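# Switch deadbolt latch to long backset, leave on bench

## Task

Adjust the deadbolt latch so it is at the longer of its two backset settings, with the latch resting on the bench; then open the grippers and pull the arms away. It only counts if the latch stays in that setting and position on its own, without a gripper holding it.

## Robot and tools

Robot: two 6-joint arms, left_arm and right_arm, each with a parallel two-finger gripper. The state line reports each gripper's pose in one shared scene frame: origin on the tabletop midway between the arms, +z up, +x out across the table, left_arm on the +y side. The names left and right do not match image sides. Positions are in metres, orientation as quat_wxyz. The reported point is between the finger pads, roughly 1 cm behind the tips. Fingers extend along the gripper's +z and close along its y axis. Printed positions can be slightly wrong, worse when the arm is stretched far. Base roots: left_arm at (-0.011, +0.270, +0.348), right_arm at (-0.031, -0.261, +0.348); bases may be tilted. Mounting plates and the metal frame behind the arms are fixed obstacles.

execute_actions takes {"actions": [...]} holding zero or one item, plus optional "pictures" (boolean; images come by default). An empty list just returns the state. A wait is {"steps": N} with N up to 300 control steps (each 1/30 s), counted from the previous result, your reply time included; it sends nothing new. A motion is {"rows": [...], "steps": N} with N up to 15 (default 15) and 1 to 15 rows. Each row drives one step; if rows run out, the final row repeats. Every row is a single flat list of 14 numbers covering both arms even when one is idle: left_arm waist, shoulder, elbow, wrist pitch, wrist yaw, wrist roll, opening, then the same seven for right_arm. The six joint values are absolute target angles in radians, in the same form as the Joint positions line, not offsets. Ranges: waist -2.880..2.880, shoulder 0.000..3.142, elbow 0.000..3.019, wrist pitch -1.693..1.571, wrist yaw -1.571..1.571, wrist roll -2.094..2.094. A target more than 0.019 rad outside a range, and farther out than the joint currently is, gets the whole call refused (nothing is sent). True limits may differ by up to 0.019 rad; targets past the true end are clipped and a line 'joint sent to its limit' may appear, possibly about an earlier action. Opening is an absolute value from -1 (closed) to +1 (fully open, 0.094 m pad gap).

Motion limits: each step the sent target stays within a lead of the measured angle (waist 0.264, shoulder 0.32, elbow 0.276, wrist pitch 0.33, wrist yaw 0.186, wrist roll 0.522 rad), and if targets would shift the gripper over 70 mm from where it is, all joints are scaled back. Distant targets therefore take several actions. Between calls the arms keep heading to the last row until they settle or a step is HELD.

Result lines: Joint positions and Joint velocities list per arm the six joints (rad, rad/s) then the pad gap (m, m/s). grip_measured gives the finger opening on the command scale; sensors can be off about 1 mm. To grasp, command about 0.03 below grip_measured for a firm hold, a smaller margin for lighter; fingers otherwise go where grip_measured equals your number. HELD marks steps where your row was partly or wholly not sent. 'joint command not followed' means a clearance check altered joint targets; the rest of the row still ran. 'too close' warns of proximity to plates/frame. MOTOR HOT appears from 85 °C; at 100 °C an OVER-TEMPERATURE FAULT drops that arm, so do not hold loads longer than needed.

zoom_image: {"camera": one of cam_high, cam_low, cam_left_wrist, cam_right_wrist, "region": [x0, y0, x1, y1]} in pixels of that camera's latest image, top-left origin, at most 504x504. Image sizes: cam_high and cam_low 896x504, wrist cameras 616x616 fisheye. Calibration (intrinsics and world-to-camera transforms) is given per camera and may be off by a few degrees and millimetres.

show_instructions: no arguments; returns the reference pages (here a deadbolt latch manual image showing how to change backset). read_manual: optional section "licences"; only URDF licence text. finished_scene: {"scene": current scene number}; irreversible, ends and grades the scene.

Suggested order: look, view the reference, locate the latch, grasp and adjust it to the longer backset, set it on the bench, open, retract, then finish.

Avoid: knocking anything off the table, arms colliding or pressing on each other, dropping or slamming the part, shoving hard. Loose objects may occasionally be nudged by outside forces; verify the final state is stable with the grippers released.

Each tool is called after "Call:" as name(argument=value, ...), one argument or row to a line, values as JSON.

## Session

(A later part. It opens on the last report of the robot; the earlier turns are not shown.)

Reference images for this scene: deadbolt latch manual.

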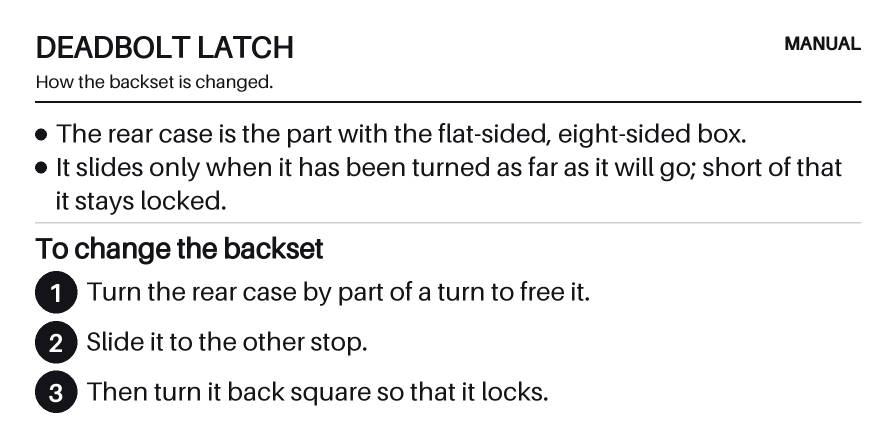

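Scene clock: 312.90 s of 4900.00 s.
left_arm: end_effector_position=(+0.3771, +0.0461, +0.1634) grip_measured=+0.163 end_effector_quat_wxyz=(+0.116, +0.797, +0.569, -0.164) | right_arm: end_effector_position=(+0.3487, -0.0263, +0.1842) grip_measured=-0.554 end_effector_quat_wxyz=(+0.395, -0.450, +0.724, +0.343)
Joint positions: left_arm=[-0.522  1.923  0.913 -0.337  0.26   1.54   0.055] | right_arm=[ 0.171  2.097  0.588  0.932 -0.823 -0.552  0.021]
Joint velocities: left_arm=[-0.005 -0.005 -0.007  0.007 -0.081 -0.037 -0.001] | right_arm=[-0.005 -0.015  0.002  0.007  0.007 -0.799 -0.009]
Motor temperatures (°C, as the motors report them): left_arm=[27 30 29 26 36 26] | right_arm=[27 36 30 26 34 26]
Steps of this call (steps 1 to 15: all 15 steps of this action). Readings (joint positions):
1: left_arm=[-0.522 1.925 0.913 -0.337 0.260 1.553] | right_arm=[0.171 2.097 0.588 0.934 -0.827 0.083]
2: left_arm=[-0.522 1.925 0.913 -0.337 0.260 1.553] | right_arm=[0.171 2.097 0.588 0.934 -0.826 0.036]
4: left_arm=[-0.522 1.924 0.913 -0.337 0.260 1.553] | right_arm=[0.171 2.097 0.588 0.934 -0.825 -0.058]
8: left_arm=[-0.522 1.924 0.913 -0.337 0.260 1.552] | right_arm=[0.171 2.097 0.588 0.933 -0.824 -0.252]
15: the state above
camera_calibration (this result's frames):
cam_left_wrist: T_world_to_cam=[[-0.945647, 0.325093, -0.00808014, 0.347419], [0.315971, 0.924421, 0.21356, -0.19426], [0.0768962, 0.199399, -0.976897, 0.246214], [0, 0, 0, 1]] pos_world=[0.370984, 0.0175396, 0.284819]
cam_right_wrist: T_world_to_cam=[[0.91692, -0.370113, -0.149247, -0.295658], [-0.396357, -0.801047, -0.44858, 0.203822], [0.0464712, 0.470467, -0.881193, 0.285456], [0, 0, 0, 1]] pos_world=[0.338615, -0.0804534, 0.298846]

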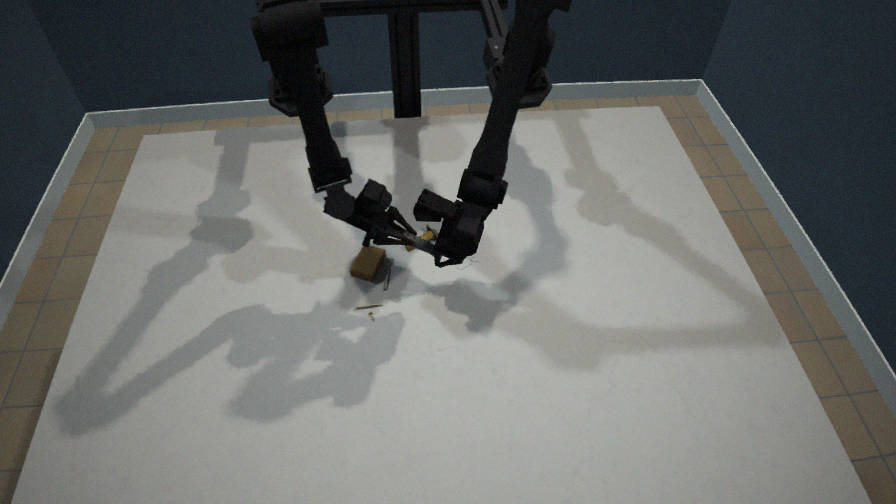

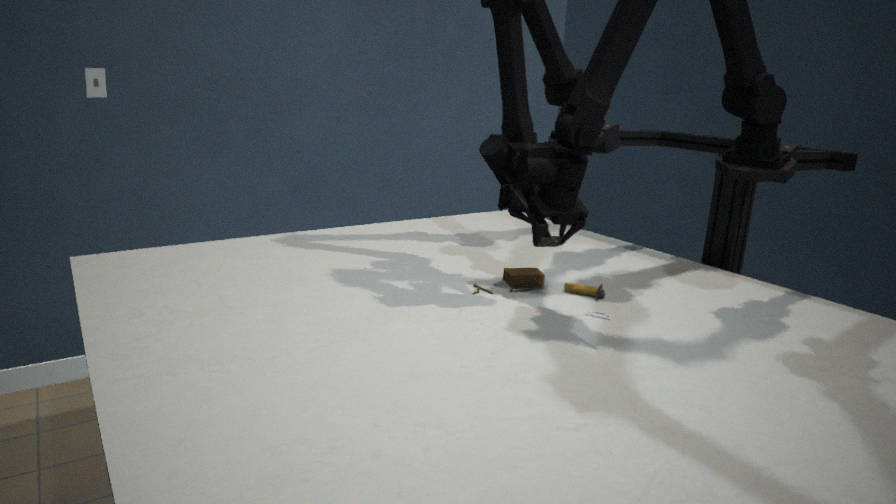

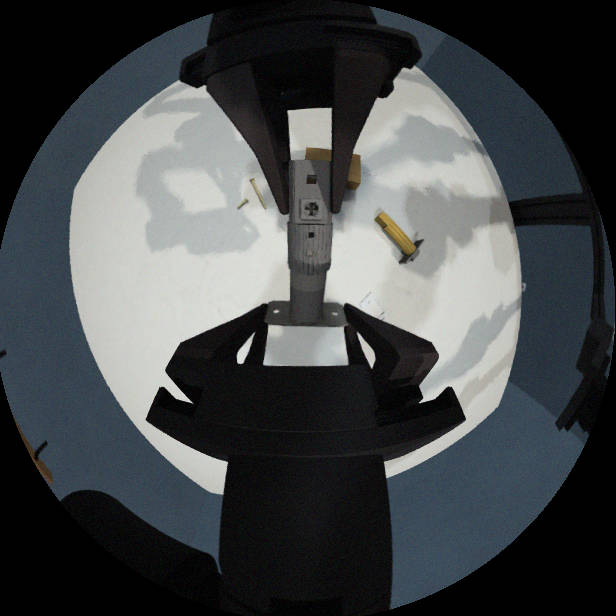

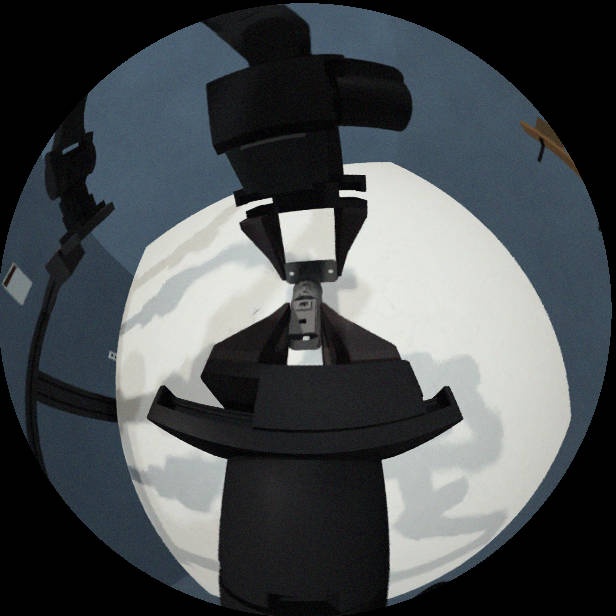

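Now relax the pull and check the roll.

Call:
execute_actions(
  actions=[
    {"rows":[[-0.5,1.935,0.914,-0.335,0.24,1.55,0.13,0.16,2.095,0.58,0.932,-0.83,-0.7,-0.61],[-0.52,1.93,0.914,-0.337,0.26,1.55,0.13,0.171,2.105,0.588,0.94,-0.825,-0.7,-0.61]],"steps":12},
  ],
)

Call:
zoom_image(
  camera="cam_left_wrist",
  region=[200,100,420,340],
)

Scene clock: 317.03 s of 4900.00 s.
left_arm: end_effector_position=(+0.3764, +0.0445, +0.1640) grip_measured=+0.163 end_effector_quat_wxyz=(+0.116, +0.791, +0.577, -0.169) | right_arm: end_effector_position=(+0.3499, -0.0266, +0.1839) grip_measured=-0.559 end_effector_quat_wxyz=(+0.411, -0.483, +0.703, +0.322)
Joint positions: left_arm=[-0.523  1.923  0.913 -0.337  0.267  1.519  0.055] | right_arm=[ 0.17   2.097  0.589  0.932 -0.819 -0.646  0.021]
Joint velocities: left_arm=[-0.015  0.005 -0.002 -0.012 -0.066 -0.022  0.   ] | right_arm=[-0.015 -0.015  0.007  0.002 -0.051 -0.022 -0.   ]
Motor temperatures (°C, as the motors report them): left_arm=[27 30 29 26 35 26] | right_arm=[27 36 30 26 34 26]
Steps of this call (steps 1 to 30: the robot went on to your last target; steps 31 to 90: nothing new was sent; then 0.73 s passed at rest; steps 91 to 102: all 12 steps of this action). Readings (joint positions):
91: left_arm=[-0.523 1.923 0.913 -0.337 0.263 1.528] | right_arm=[0.170 2.097 0.589 0.932 -0.820 -0.645]
92: left_arm=[-0.523 1.923 0.913 -0.337 0.266 1.524] | right_arm=[0.170 2.097 0.589 0.932 -0.819 -0.645]
94: left_arm=[-0.523 1.923 0.913 -0.337 0.267 1.521] | right_arm=[0.170 2.097 0.589 0.932 -0.819 -0.645]
98: left_arm=[-0.523 1.923 0.913 -0.337 0.267 1.520] | right_arm=[0.170 2.097 0.589 0.932 -0.819 -0.646]
102: the state above
camera_calibration (this result's frames):
cam_left_wrist: T_world_to_cam=[[-0.951407, 0.307935, 0.000395528, 0.348859], [0.301408, 0.930978, 0.205992, -0.186265], [0.0630638, 0.196101, -0.978554, 0.252806], [0, 0, 0, 1]] pos_world=[0.372106, 0.0164071, 0.285615]
cam_right_wrist: T_world_to_cam=[[0.939534, -0.336443, -0.0638973, -0.319693], [-0.327374, -0.827617, -0.455934, 0.180445], [0.100513, 0.449284, -0.887717, 0.266986], [0, 0, 0, 1]] pos_world=[0.3326, -0.0781722, 0.298852]

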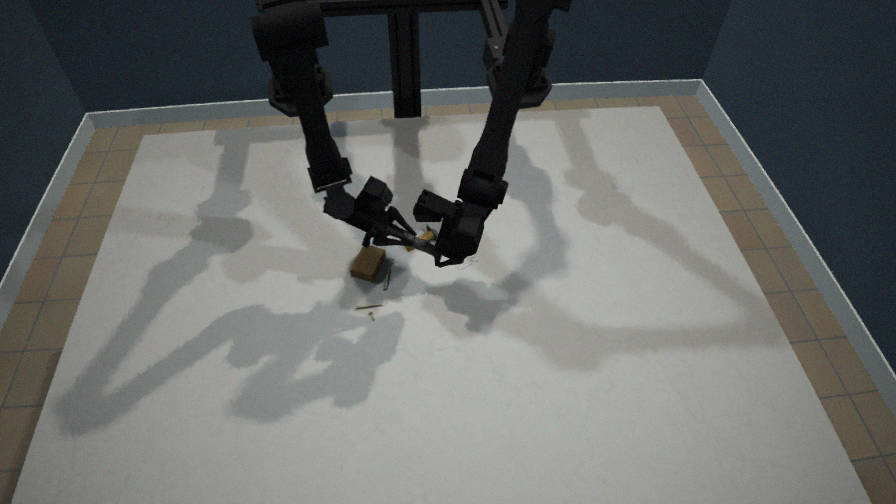

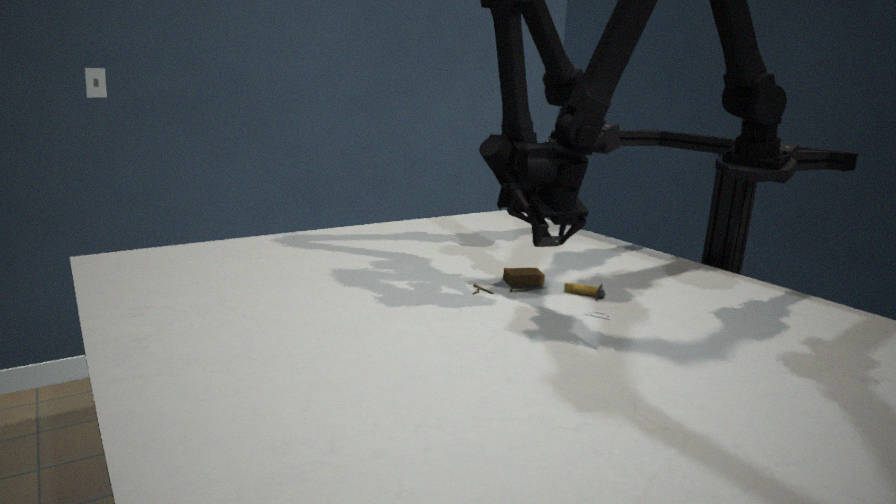

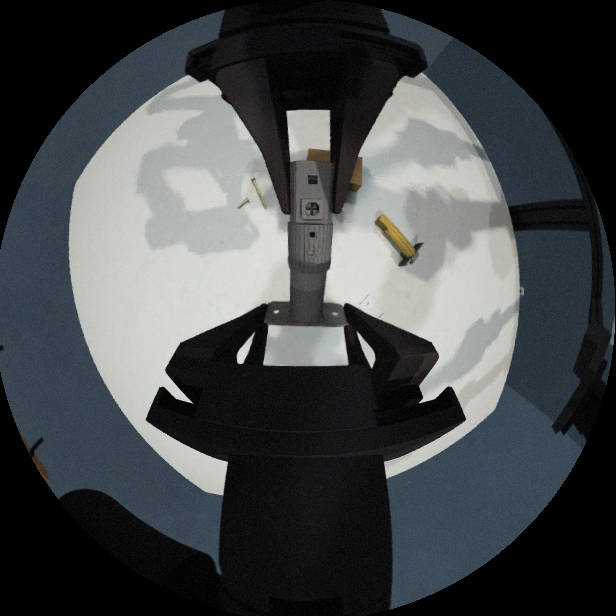

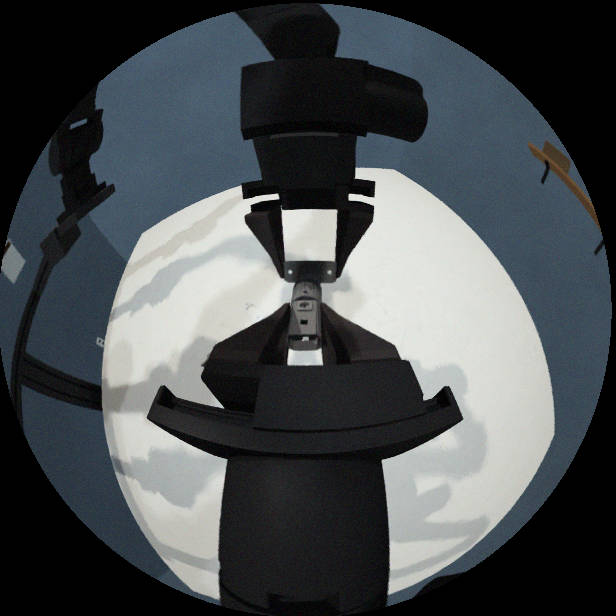

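Region (200, 100, 420, 340) of cam_left_wrist's 616x616 image, scaled by 2.100, with more detail than that image has; it fills the left 462 columns of this view, and the rest is white.

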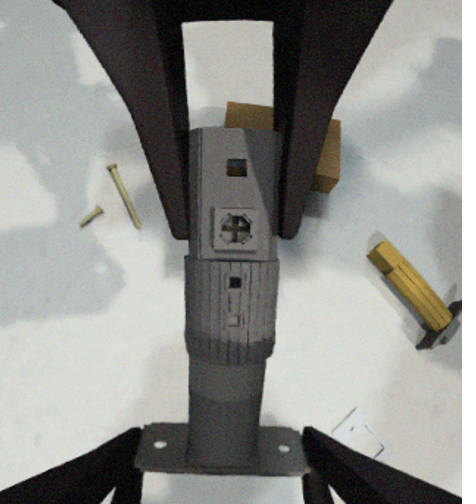

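Call:
execute_actions(
  actions=[
    {"rows":[[-0.52,1.93,0.914,-0.337,0.26,1.54,0.13,0.171,2.105,0.588,0.94,-0.822,-0.65,-0.61],[-0.52,1.93,0.914,-0.337,0.26,1.54,0.13,0.171,2.105,0.588,0.94,-0.822,-0.65,-0.61],[-0.52,1.93,0.914,-0.337,0.26,1.54,0.13,0.171,2.105,0.588,0.94,-0.822,-0.65,-0.61],[-0.52,1.93,0.914,-0.337,0.26,1.54,0.13,0.171,2.105,0.588,0.94,-0.822,-0.65,0.3]],"steps":15},
  ],
  pictures=false,
)

Call:
execute_actions(
  actions=[
    {"rows":[[-0.52,1.93,0.914,-0.337,0.26,1.54,0.13,0.13,2.04,0.55,0.88,-0.845,-0.67,0.3],[-0.52,1.93,0.914,-0.337,0.26,1.54,0.13,0.13,2.04,0.55,0.88,-0.845,-0.67,0.3],[-0.52,1.93,0.914,-0.337,0.26,1.54,0.13,0.13,2.04,0.55,0.88,-0.845,-0.67,0.3],[-0.52,1.93,0.914,-0.337,0.26,1.54,0.13,0.13,2.04,0.55,0.88,-0.845,-0.67,0.3],[-0.52,1.93,0.914,-0.337,0.26,1.54,0.13,0.08,1.97,0.52,0.84,-0.86,-0.7,0.3],[-0.52,1.93,0.914,-0.337,0.26,1.54,0.13,0.08,1.97,0.52,0.84,-0.86,-0.7,0.3],[-0.52,1.93,0.914,-0.337,0.26,1.54,0.13,0.08,1.97,0.52,0.84,-0.86,-0.7,0.3],[-0.52,1.93,0.914,-0.337,0.26,1.54,0.13,0.08,1.97,0.52,0.84,-0.86,-0.7,0.3],[-0.52,1.93,0.914,-0.337,0.26,1.54,0.13,0.0,1.886,0.474,0.755,-0.897,-0.75,0.3]],"steps":15},
  ],
)

Scene clock: 331.33 s of 4900.00 s.
left_arm: end_effector_position=(+0.3768, +0.0455, +0.1636) grip_measured=+0.163 end_effector_quat_wxyz=(+0.115, +0.794, +0.574, -0.165) | right_arm: end_effector_position=(+0.3499, -0.0266, +0.1840) grip_measured=+0.298 end_effector_quat_wxyz=(+0.410, -0.482, +0.703, +0.323)
Joint positions: left_arm=[-0.523  1.923  0.913 -0.337  0.26   1.528  0.055] | right_arm=[ 0.17   2.097  0.589  0.932 -0.82  -0.641  0.061]
Joint velocities: left_arm=[-0.005 -0.015  0.017 -0.002 -0.022  0.022  0.   ] | right_arm=[-0.005 -0.005 -0.002 -0.002 -0.022 -0.007 -0.   ]
Motor temperatures (°C, as the motors report them): left_arm=[27 30 29 26 32 26] | right_arm=[27 36 30 26 33 26]
Steps of this call (steps 1 to 15: the robot went on to your last target; steps 16 to 90: nothing new was sent; then 10.80 s passed at rest; steps 91 to 105: all 15 steps of this action). Readings (joint positions):
91: left_arm=[-0.523 1.923 0.913 -0.337 0.267 1.518] | right_arm=[0.170 2.097 0.589 0.932 -0.818 -0.642]
92: left_arm=[-0.523 1.923 0.913 -0.337 0.267 1.517] | right_arm=[0.170 2.097 0.589 0.932 -0.818 -0.638]
94: left_arm=[-0.523 1.923 0.913 -0.337 0.265 1.518] | right_arm=[0.170 2.097 0.589 0.932 -0.819 -0.635]
98: left_arm=[-0.523 1.923 0.913 -0.337 0.260 1.524] | right_arm=[0.170 2.097 0.589 0.932 -0.820 -0.639]
105: the state above

Scene clock: 331.83 s of 4900.00 s.
left_arm: end_effector_position=(+0.3768, +0.0455, +0.1636) grip_measured=+0.163 end_effector_quat_wxyz=(+0.115, +0.794, +0.573, -0.165) | right_arm: end_effector_position=(+0.3551, -0.0983, +0.2340) grip_measured=+0.298 end_effector_quat_wxyz=(+0.422, -0.459, +0.724, +0.294)
Joint positions: left_arm=[-0.523  1.923  0.913 -0.337  0.26   1.528  0.055] | right_arm=[-0.009  1.876  0.477  0.772 -0.894 -0.727  0.061]
Joint velocities: left_arm=[-0.005  0.005 -0.022  0.002 -0.051  0.007 -0.001] | right_arm=[-0.054 -0.034 -0.007 -0.037 -0.037 -0.11   0.   ]
Motor temperatures (°C, as the motors report them): left_arm=[27 30 29 26 32 26] | right_arm=[27 36 30 26 33 26]
Steps of this call (steps 1 to 15: all 15 steps of this action). Readings (joint positions):
1: left_arm=[-0.523 1.923 0.913 -0.337 0.260 1.528] | right_arm=[0.168 2.094 0.588 0.925 -0.829 -0.644]
2: left_arm=[-0.523 1.923 0.913 -0.337 0.260 1.528] | right_arm=[0.165 2.087 0.582 0.912 -0.837 -0.647]
4: left_arm=[-0.523 1.923 0.913 -0.337 0.260 1.528] | right_arm=[0.152 2.067 0.564 0.898 -0.842 -0.653]
8: left_arm=[-0.523 1.923 0.913 -0.337 0.260 1.528] | right_arm=[0.101 1.999 0.524 0.857 -0.858 -0.675]
15: the state above
camera_calibration (this result's frames):
cam_left_wrist: T_world_to_cam=[[-0.9488, 0.315858, -0.00354479, 0.348217], [0.307922, 0.927348, 0.212626, -0.1906], [0.0704468, 0.200648, -0.977127, 0.248902], [0, 0, 0, 1]] pos_world=[0.371544, 0.0168243, 0.28497]
cam_right_wrist: T_world_to_cam=[[0.908074, -0.416207, -0.04662, -0.346169], [-0.392498, -0.806902, -0.441422, 0.16744], [0.146105, 0.419143, -0.896088, 0.325988], [0, 0, 0, 1]] pos_world=[0.332439, -0.145606, 0.349887]

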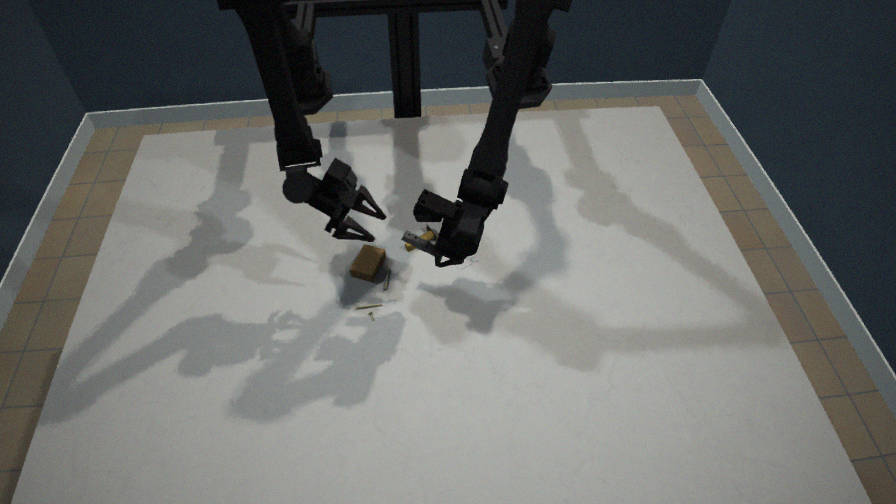

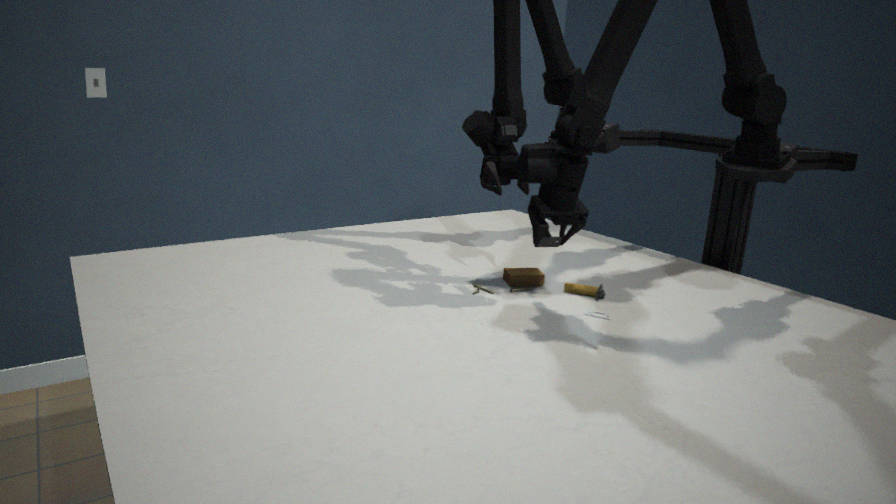

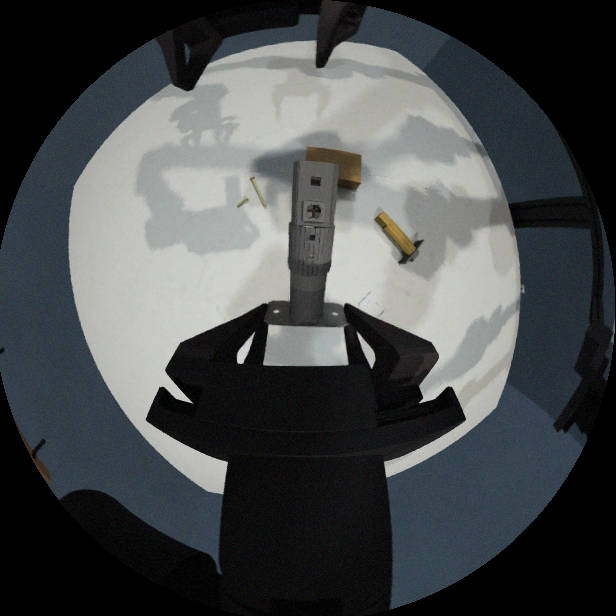

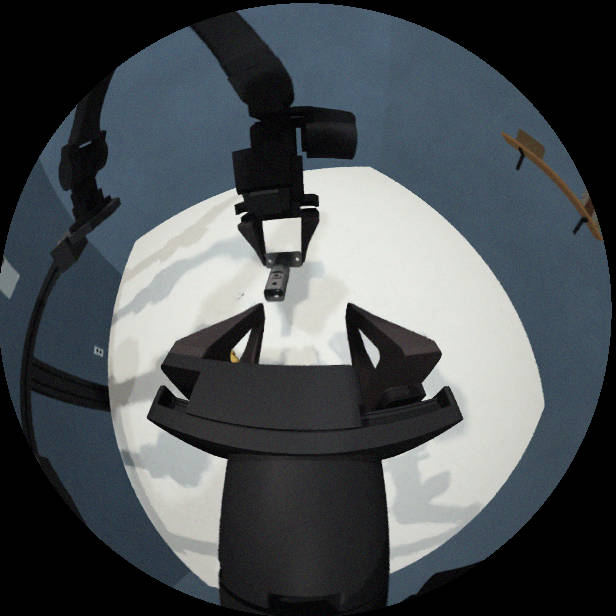

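Call:
execute_actions(
  actions=[
    {"rows":[[-0.52,1.93,0.914,-0.337,0.26,1.54,0.13,-0.2,1.8,0.46,0.6,-0.89,-0.6,0.3],[-0.52,1.93,0.914,-0.337,0.26,1.54,0.13,-0.2,1.8,0.46,0.6,-0.89,-0.6,0.3],[-0.52,1.93,0.914,-0.337,0.26,1.54,0.13,-0.2,1.8,0.46,0.6,-0.89,-0.6,0.3],[-0.52,1.93,0.914,-0.337,0.26,1.54,0.13,-0.2,1.8,0.46,0.6,-0.89,-0.6,0.3],[-0.52,1.93,0.914,-0.337,0.26,1.54,0.13,-0.2,1.8,0.46,0.6,-0.89,-0.6,0.3],[-0.52,1.93,0.914,-0.337,0.26,1.54,0.13,-0.6,1.5,0.4,0.2,-0.85,0.0,0.3]],"steps":15},
  ],
  pictures=false,
)

Call:
execute_actions(
  actions=[
    {"rows":[[-0.55,1.97,0.915,-0.29,0.16,1.5,0.13,-0.6,1.5,0.4,0.2,-0.85,0.0,0.3],[-0.55,1.97,0.915,-0.29,0.16,1.5,0.13,-0.6,1.5,0.4,0.2,-0.85,0.0,0.3],[-0.55,1.97,0.915,-0.29,0.16,1.5,0.13,-0.6,1.5,0.4,0.2,-0.85,0.0,0.3],[-0.55,1.97,0.915,-0.29,0.16,1.5,0.13,-0.6,1.5,0.4,0.2,-0.85,0.0,0.3],[-0.6,2.06,0.916,-0.2,0.0,1.44,0.13,-0.6,1.5,0.4,0.2,-0.85,0.0,0.3],[-0.6,2.06,0.916,-0.2,0.0,1.44,0.13,-0.6,1.5,0.4,0.2,-0.85,0.0,0.3],[-0.6,2.06,0.916,-0.2,0.0,1.44,0.13,-0.6,1.5,0.4,0.2,-0.85,0.0,0.3],[-0.6,2.06,0.916,-0.2,0.0,1.44,0.13,-0.6,1.5,0.4,0.2,-0.85,0.0,0.3],[-0.6,2.06,0.916,-0.2,0.0,1.44,0.13,-0.6,1.5,0.4,0.2,-0.85,0.0,0.3],[-0.64,2.145,0.918,-0.118,-0.168,1.385,0.13,-0.6,1.5,0.4,0.2,-0.85,0.0,0.3]],"steps":15},
  ],
)

Scene clock: 350.70 s of 4900.00 s.
left_arm: end_effector_position=(+0.3768, +0.0455, +0.1636) grip_measured=+0.163 end_effector_quat_wxyz=(+0.115, +0.794, +0.573, -0.165) | right_arm: end_effector_position=(+0.3469, -0.3466, +0.2942) grip_measured=+0.299 end_effector_quat_wxyz=(+0.325, +0.072, +0.910, +0.245)
Joint positions: left_arm=[-0.523  1.923  0.913 -0.337  0.26   1.528  0.055] | right_arm=[-0.64   1.468  0.415  0.226 -0.849 -0.117  0.061]
Joint velocities: left_arm=[-0.005 -0.005  0.002 -0.002 -0.022 -0.051 -0.   ] | right_arm=[ 0.005 -0.015 -0.017 -0.11  -0.007  0.711 -0.   ]
Motor temperatures (°C, as the motors report them): left_arm=[27 30 29 26 30 26] | right_arm=[27 36 29 26 32 26]
Steps of this call (steps 1 to 30: the robot went on to your last target; steps 31 to 90: nothing new was sent; then 15.37 s passed at rest; steps 91 to 105: all 15 steps of this action). Readings (joint positions):
91: left_arm=[-0.523 1.923 0.913 -0.337 0.260 1.528] | right_arm=[-0.020 1.871 0.476 0.741 -0.896 -0.724]
92: left_arm=[-0.523 1.923 0.913 -0.337 0.260 1.528] | right_arm=[-0.047 1.858 0.475 0.690 -0.895 -0.702]
94: left_arm=[-0.523 1.923 0.913 -0.337 0.260 1.528] | right_arm=[-0.136 1.831 0.465 0.635 -0.893 -0.668]
98: left_arm=[-0.523 1.923 0.913 -0.337 0.260 1.528] | right_arm=[-0.313 1.711 0.446 0.445 -0.863 -0.477]
105: the state above

Scene clock: 351.20 s of 4900.00 s.
left_arm: end_effector_position=(+0.3479, +0.0623, +0.0721) grip_measured=+0.163 end_effector_quat_wxyz=(+0.002, +0.812, +0.583, -0.002) | right_arm: end_effector_position=(+0.3372, -0.3285, +0.2841) grip_measured=+0.299 end_effector_quat_wxyz=(+0.288, +0.118, +0.909, +0.278)
Joint positions: left_arm=[-0.64   2.151  0.916 -0.139 -0.164  1.418  0.055] | right_arm=[-0.607  1.485  0.4    0.21  -0.849 -0.012  0.061]
Joint velocities: left_arm=[-0.142  0.259 -0.046  0.007 -0.007 -0.154 -0.   ] | right_arm=[ 0.005  0.005 -0.007 -0.027 -0.066  0.022 -0.   ]
Motor temperatures (°C, as the motors report them): left_arm=[27 30 29 26 30 26] | right_arm=[27 36 29 26 32 26]
Steps of this call (steps 1 to 15: all 15 steps of this action). Readings (joint positions):
1: left_arm=[-0.525 1.924 0.913 -0.333 0.221 1.526] | right_arm=[-0.638 1.469 0.415 0.223 -0.849 -0.095]
2: left_arm=[-0.529 1.928 0.913 -0.322 0.180 1.524] | right_arm=[-0.631 1.472 0.413 0.219 -0.849 -0.077]
4: left_arm=[-0.533 1.940 0.913 -0.307 0.163 1.519] | right_arm=[-0.616 1.478 0.407 0.214 -0.849 -0.053]
8: left_arm=[-0.569 2.013 0.919 -0.224 0.004 1.480] | right_arm=[-0.607 1.485 0.400 0.210 -0.849 -0.026]
15: the state above
camera_calibration (this result's frames):
cam_left_wrist: T_world_to_cam=[[-0.946401, 0.322856, -0.00943142, 0.314319], [0.258667, 0.775081, 0.576489, -0.177444], [0.193433, 0.543151, -0.81705, 0.0824895], [0, 0, 0, 1]] pos_world=[0.327415, -0.00875044, 0.172657]
cam_right_wrist: T_world_to_cam=[[-0.0698727, -0.815391, -0.574678, -0.0747286], [-0.997517, 0.0622088, 0.033018, 0.35148], [0.00882746, 0.575558, -0.817713, 0.545369], [0, 0, 0, 1]] pos_world=[0.340571, -0.39669, 0.391405]

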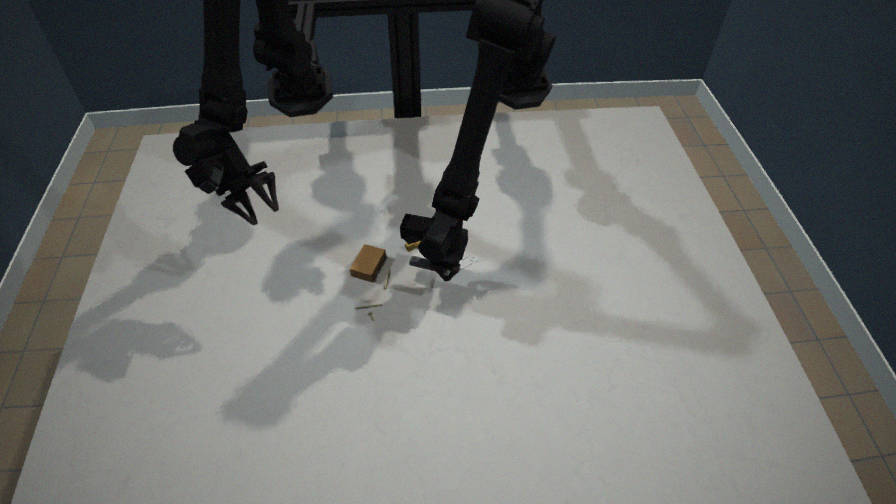

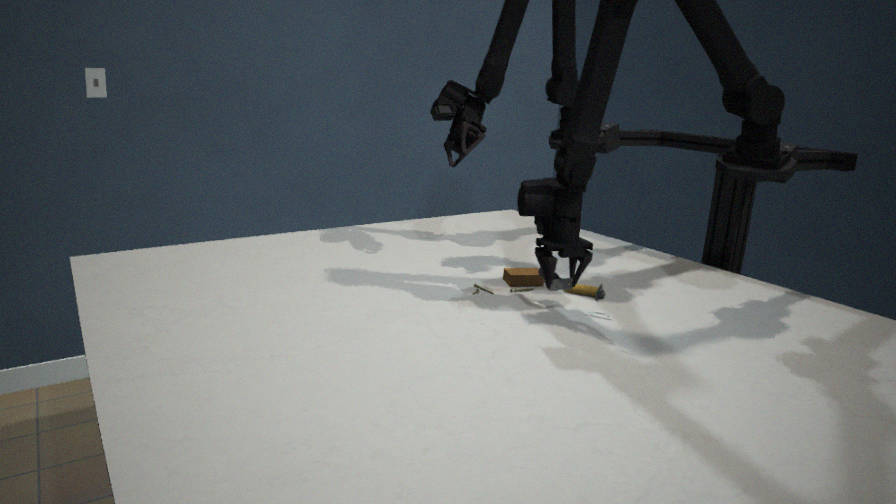

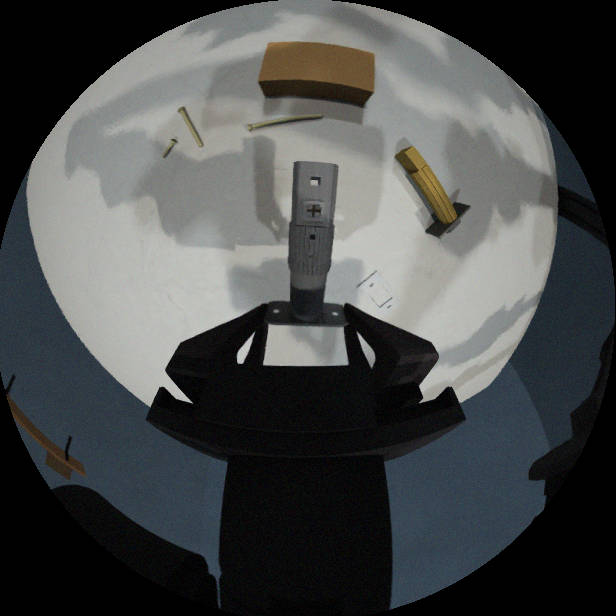

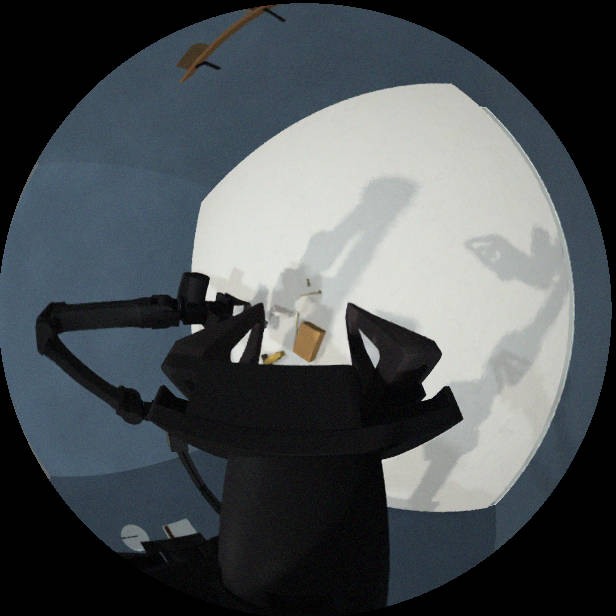

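Call:
execute_actions(
  actions=[
    {"rows":[[-0.64,2.18,0.93,-0.105,-0.168,1.385,0.13,-0.6,1.5,0.4,0.2,-0.85,0.0,0.3],[-0.64,2.18,0.93,-0.105,-0.168,1.385,0.13,-0.6,1.5,0.4,0.2,-0.85,0.0,0.3],[-0.64,2.18,0.93,-0.105,-0.168,1.385,0.13,-0.6,1.5,0.4,0.2,-0.85,0.0,0.3],[-0.638,2.22,0.945,-0.085,-0.168,1.385,0.13,-0.6,1.5,0.4,0.2,-0.85,0.0,0.3],[-0.638,2.22,0.945,-0.085,-0.168,1.385,0.13,-0.6,1.5,0.4,0.2,-0.85,0.0,0.3],[-0.638,2.22,0.945,-0.085,-0.168,1.385,0.13,-0.6,1.5,0.4,0.2,-0.85,0.0,0.3],[-0.635,2.255,0.96,-0.07,-0.168,1.385,0.13,-0.6,1.5,0.4,0.2,-0.85,0.0,0.3],[-0.635,2.255,0.96,-0.07,-0.168,1.385,0.13,-0.6,1.5,0.4,0.2,-0.85,0.0,0.3],[-0.635,2.255,0.96,-0.07,-0.168,1.385,0.13,-0.6,1.5,0.4,0.2,-0.85,0.0,0.3],[-0.635,2.255,0.96,-0.07,-0.168,1.385,0.13,-0.6,1.5,0.4,0.2,-0.85,0.0,0.3],[-0.633,2.28,0.97,-0.06,-0.168,1.385,0.13,-0.6,1.5,0.4,0.2,-0.85,0.0,0.3]],"steps":15},
  ],
)

Scene clock: 362.30 s of 4900.00 s.
left_arm: end_effector_position=(+0.3382, +0.0578, +0.0310) grip_measured=+0.163 end_effector_quat_wxyz=(-0.003, +0.807, +0.590, -0.004) | right_arm: end_effector_position=(+0.3372, -0.3285, +0.2841) grip_measured=+0.299 end_effector_quat_wxyz=(+0.288, +0.120, +0.908, +0.278)
Joint positions: left_arm=[-0.644  2.271  0.961 -0.075 -0.166  1.396  0.055] | right_arm=[-0.607  1.485  0.4    0.21  -0.849 -0.008  0.061]
Joint velocities: left_arm=[-0.005  0.112  0.007  0.002  0.037 -0.037 -0.001] | right_arm=[-0.024 -0.005  0.012 -0.012  0.007 -0.022 -0.001]
Motor temperatures (°C, as the motors report them): left_arm=[27 30 29 26 30 26] | right_arm=[27 35 29 26 32 25]
Steps of this call (steps 1 to 30: the robot went on to your last target; steps 31 to 90: nothing new was sent; then 7.60 s passed at rest; steps 91 to 105: all 15 steps of this action). Readings (joint positions):
91: left_arm=[-0.644 2.157 0.912 -0.130 -0.166 1.397] | right_arm=[-0.607 1.485 0.400 0.210 -0.849 -0.008]
92: left_arm=[-0.644 2.158 0.912 -0.126 -0.166 1.397] | right_arm=[-0.607 1.485 0.400 0.210 -0.849 -0.008]
94: left_arm=[-0.644 2.163 0.915 -0.119 -0.166 1.397] | right_arm=[-0.607 1.485 0.400 0.210 -0.849 -0.008]
98: left_arm=[-0.644 2.204 0.942 -0.093 -0.166 1.397] | right_arm=[-0.607 1.485 0.400 0.210 -0.849 -0.008]
105: the state above
camera_calibration (this result's frames):
cam_left_wrist: T_world_to_cam=[[-0.951561, 0.30746, 0.0000690839, 0.308557], [0.250638, 0.775573, 0.579368, -0.145105], [0.178079, 0.551321, -0.815066, 0.0579347], [0, 0, 0, 1]] pos_world=[0.319663, -0.0142703, 0.131268]
cam_right_wrist: T_world_to_cam=[[-0.0729432, -0.813912, -0.576391, -0.0727206], [-0.997296, 0.0647178, 0.0348226, 0.351717], [0.0089603, 0.577373, -0.816431, 0.545556], [0, 0, 0, 1]] pos_world=[0.340573, -0.39694, 0.391246]

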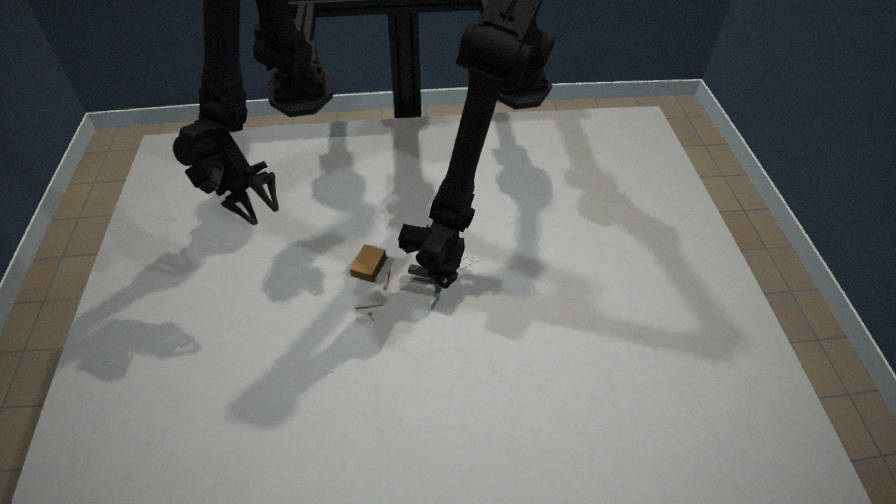

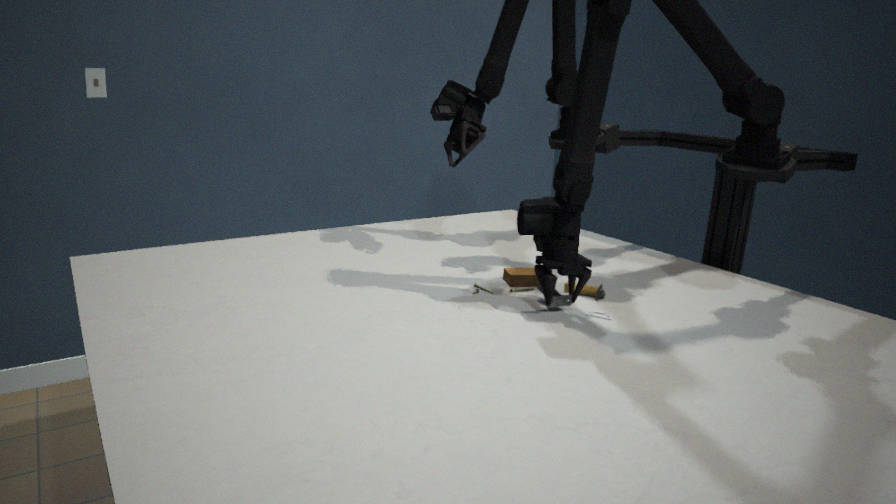

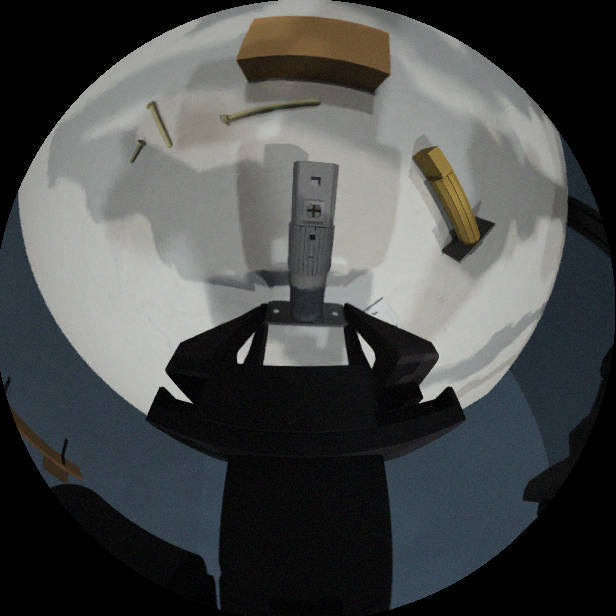

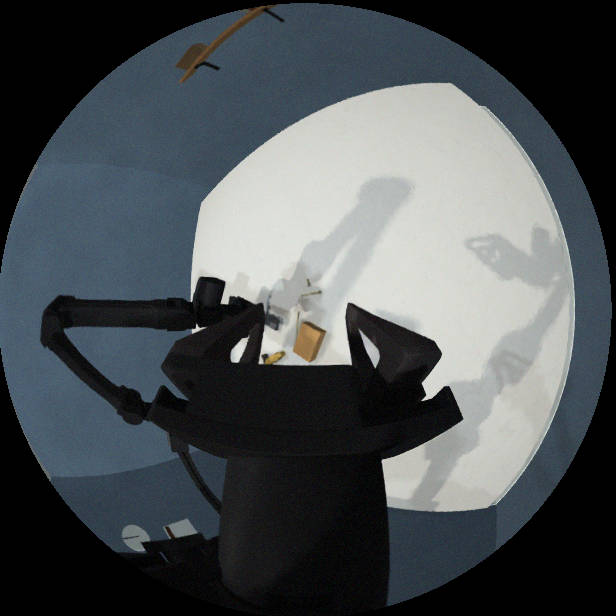

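Call:
execute_actions(
  actions=[
    {"rows":[[-0.633,2.295,0.975,-0.055,-0.168,1.385,0.13,-0.6,1.5,0.4,0.2,-0.85,0.0,0.3],[-0.633,2.295,0.975,-0.055,-0.168,1.385,0.13,-0.6,1.5,0.4,0.2,-0.85,0.0,0.3],[-0.633,2.295,0.975,-0.055,-0.168,1.385,0.13,-0.6,1.5,0.4,0.2,-0.85,0.0,0.3],[-0.633,2.295,0.975,-0.055,-0.168,1.385,0.13,-0.6,1.5,0.4,0.2,-0.85,0.0,0.3],[-0.633,2.295,0.975,-0.055,-0.168,1.385,0.13,-0.6,1.5,0.4,0.2,-0.85,0.0,0.3],[-0.633,2.31,0.982,-0.048,-0.168,1.385,0.13,-0.6,1.5,0.4,0.2,-0.85,0.0,0.3]],"steps":15},
  ],
)

Scene clock: 369.47 s of 4900.00 s.
left_arm: end_effector_position=(+0.3392, +0.0557, +0.0228) grip_measured=+0.163 end_effector_quat_wxyz=(-0.001, +0.807, +0.590, -0.003) | right_arm: end_effector_position=(+0.3372, -0.3285, +0.2841) grip_measured=+0.299 end_effector_quat_wxyz=(+0.288, +0.120, +0.908, +0.278)
Joint positions: left_arm=[-0.644  2.294  0.975 -0.061 -0.166  1.396  0.055] | right_arm=[-0.607  1.485  0.4    0.21  -0.849 -0.008  0.061]
Joint velocities: left_arm=[-0.005 -0.015  0.007 -0.007 -0.022  0.051  0.001] | right_arm=[-0.005 -0.005  0.002 -0.002 -0.007 -0.022  0.001]
Motor temperatures (°C, as the motors report them): left_arm=[27 30 29 26 30 26] | right_arm=[27 35 30 26 32 25]
Steps of this call (steps 1 to 15: the robot went on to your last target; steps 16 to 90: nothing new was sent; then 3.67 s passed at rest; steps 91 to 105: all 15 steps of this action). Readings (joint positions):
91: left_arm=[-0.644 2.275 0.962 -0.073 -0.166 1.396] | right_arm=[-0.607 1.485 0.400 0.210 -0.849 -0.008]
92: left_arm=[-0.644 2.276 0.962 -0.071 -0.166 1.396] | right_arm=[-0.607 1.485 0.400 0.210 -0.849 -0.008]
94: left_arm=[-0.644 2.276 0.963 -0.070 -0.166 1.396] | right_arm=[-0.607 1.485 0.400 0.210 -0.849 -0.008]
98: left_arm=[-0.644 2.283 0.970 -0.064 -0.166 1.396] | right_arm=[-0.607 1.485 0.400 0.210 -0.849 -0.008]
105: the state above
camera_calibration (this result's frames):
cam_left_wrist: T_world_to_cam=[[-0.95179, 0.306719, -0.00437809, 0.310395], [0.247722, 0.776976, 0.578742, -0.138078], [0.180913, 0.549756, -0.815499, 0.051411], [0, 0, 0, 1]] pos_world=[0.320335, -0.0161841, 0.123196]
cam_right_wrist: T_world_to_cam=[[-0.0729432, -0.813912, -0.576391, -0.0727206], [-0.997296, 0.0647178, 0.0348226, 0.351717], [0.0089603, 0.577373, -0.816431, 0.545556], [0, 0, 0, 1]] pos_world=[0.340573, -0.39694, 0.391246]

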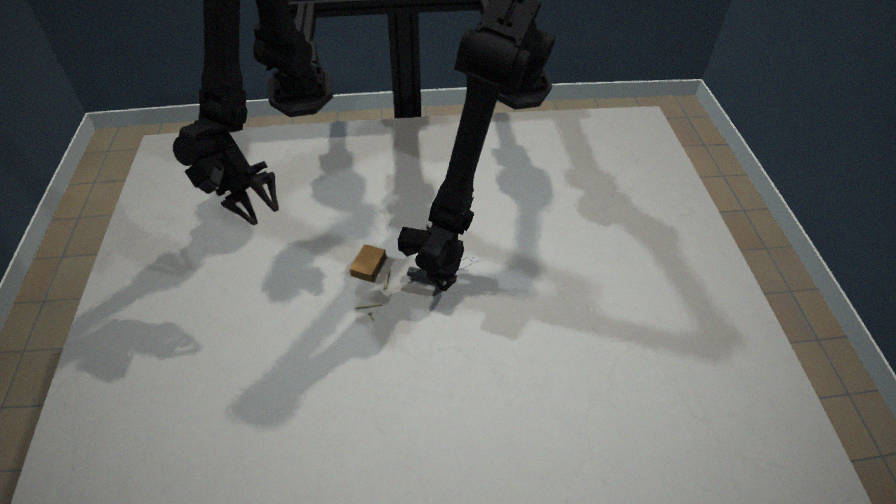

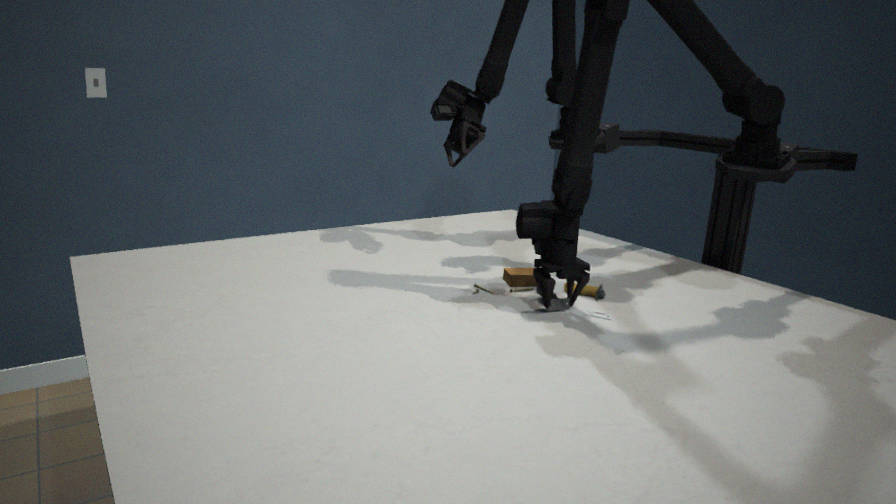

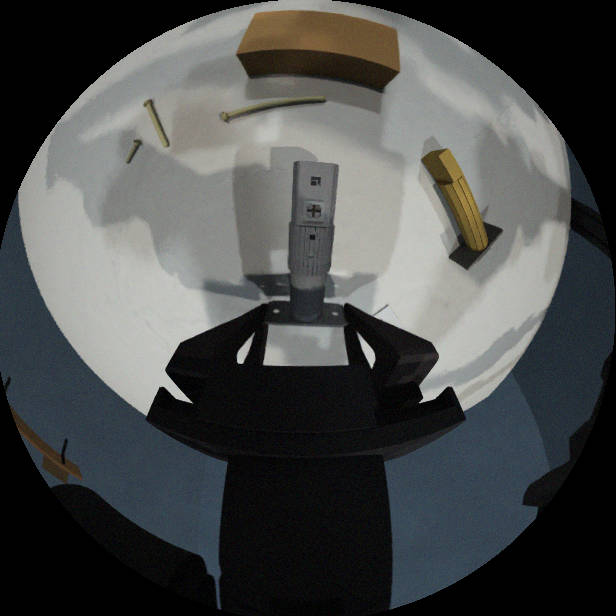

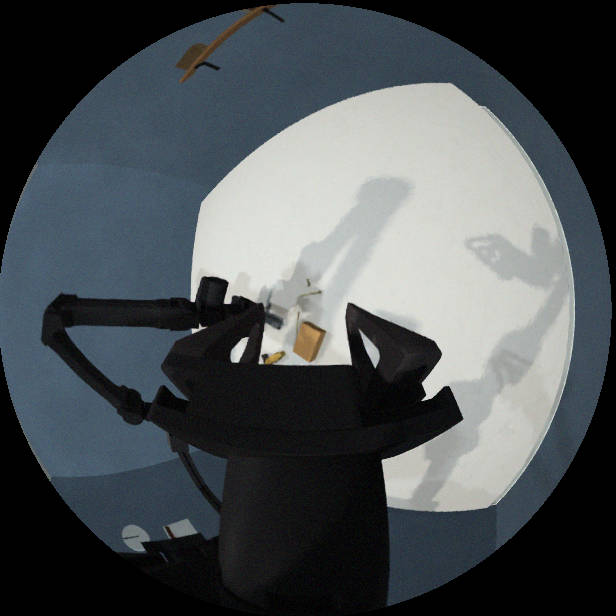

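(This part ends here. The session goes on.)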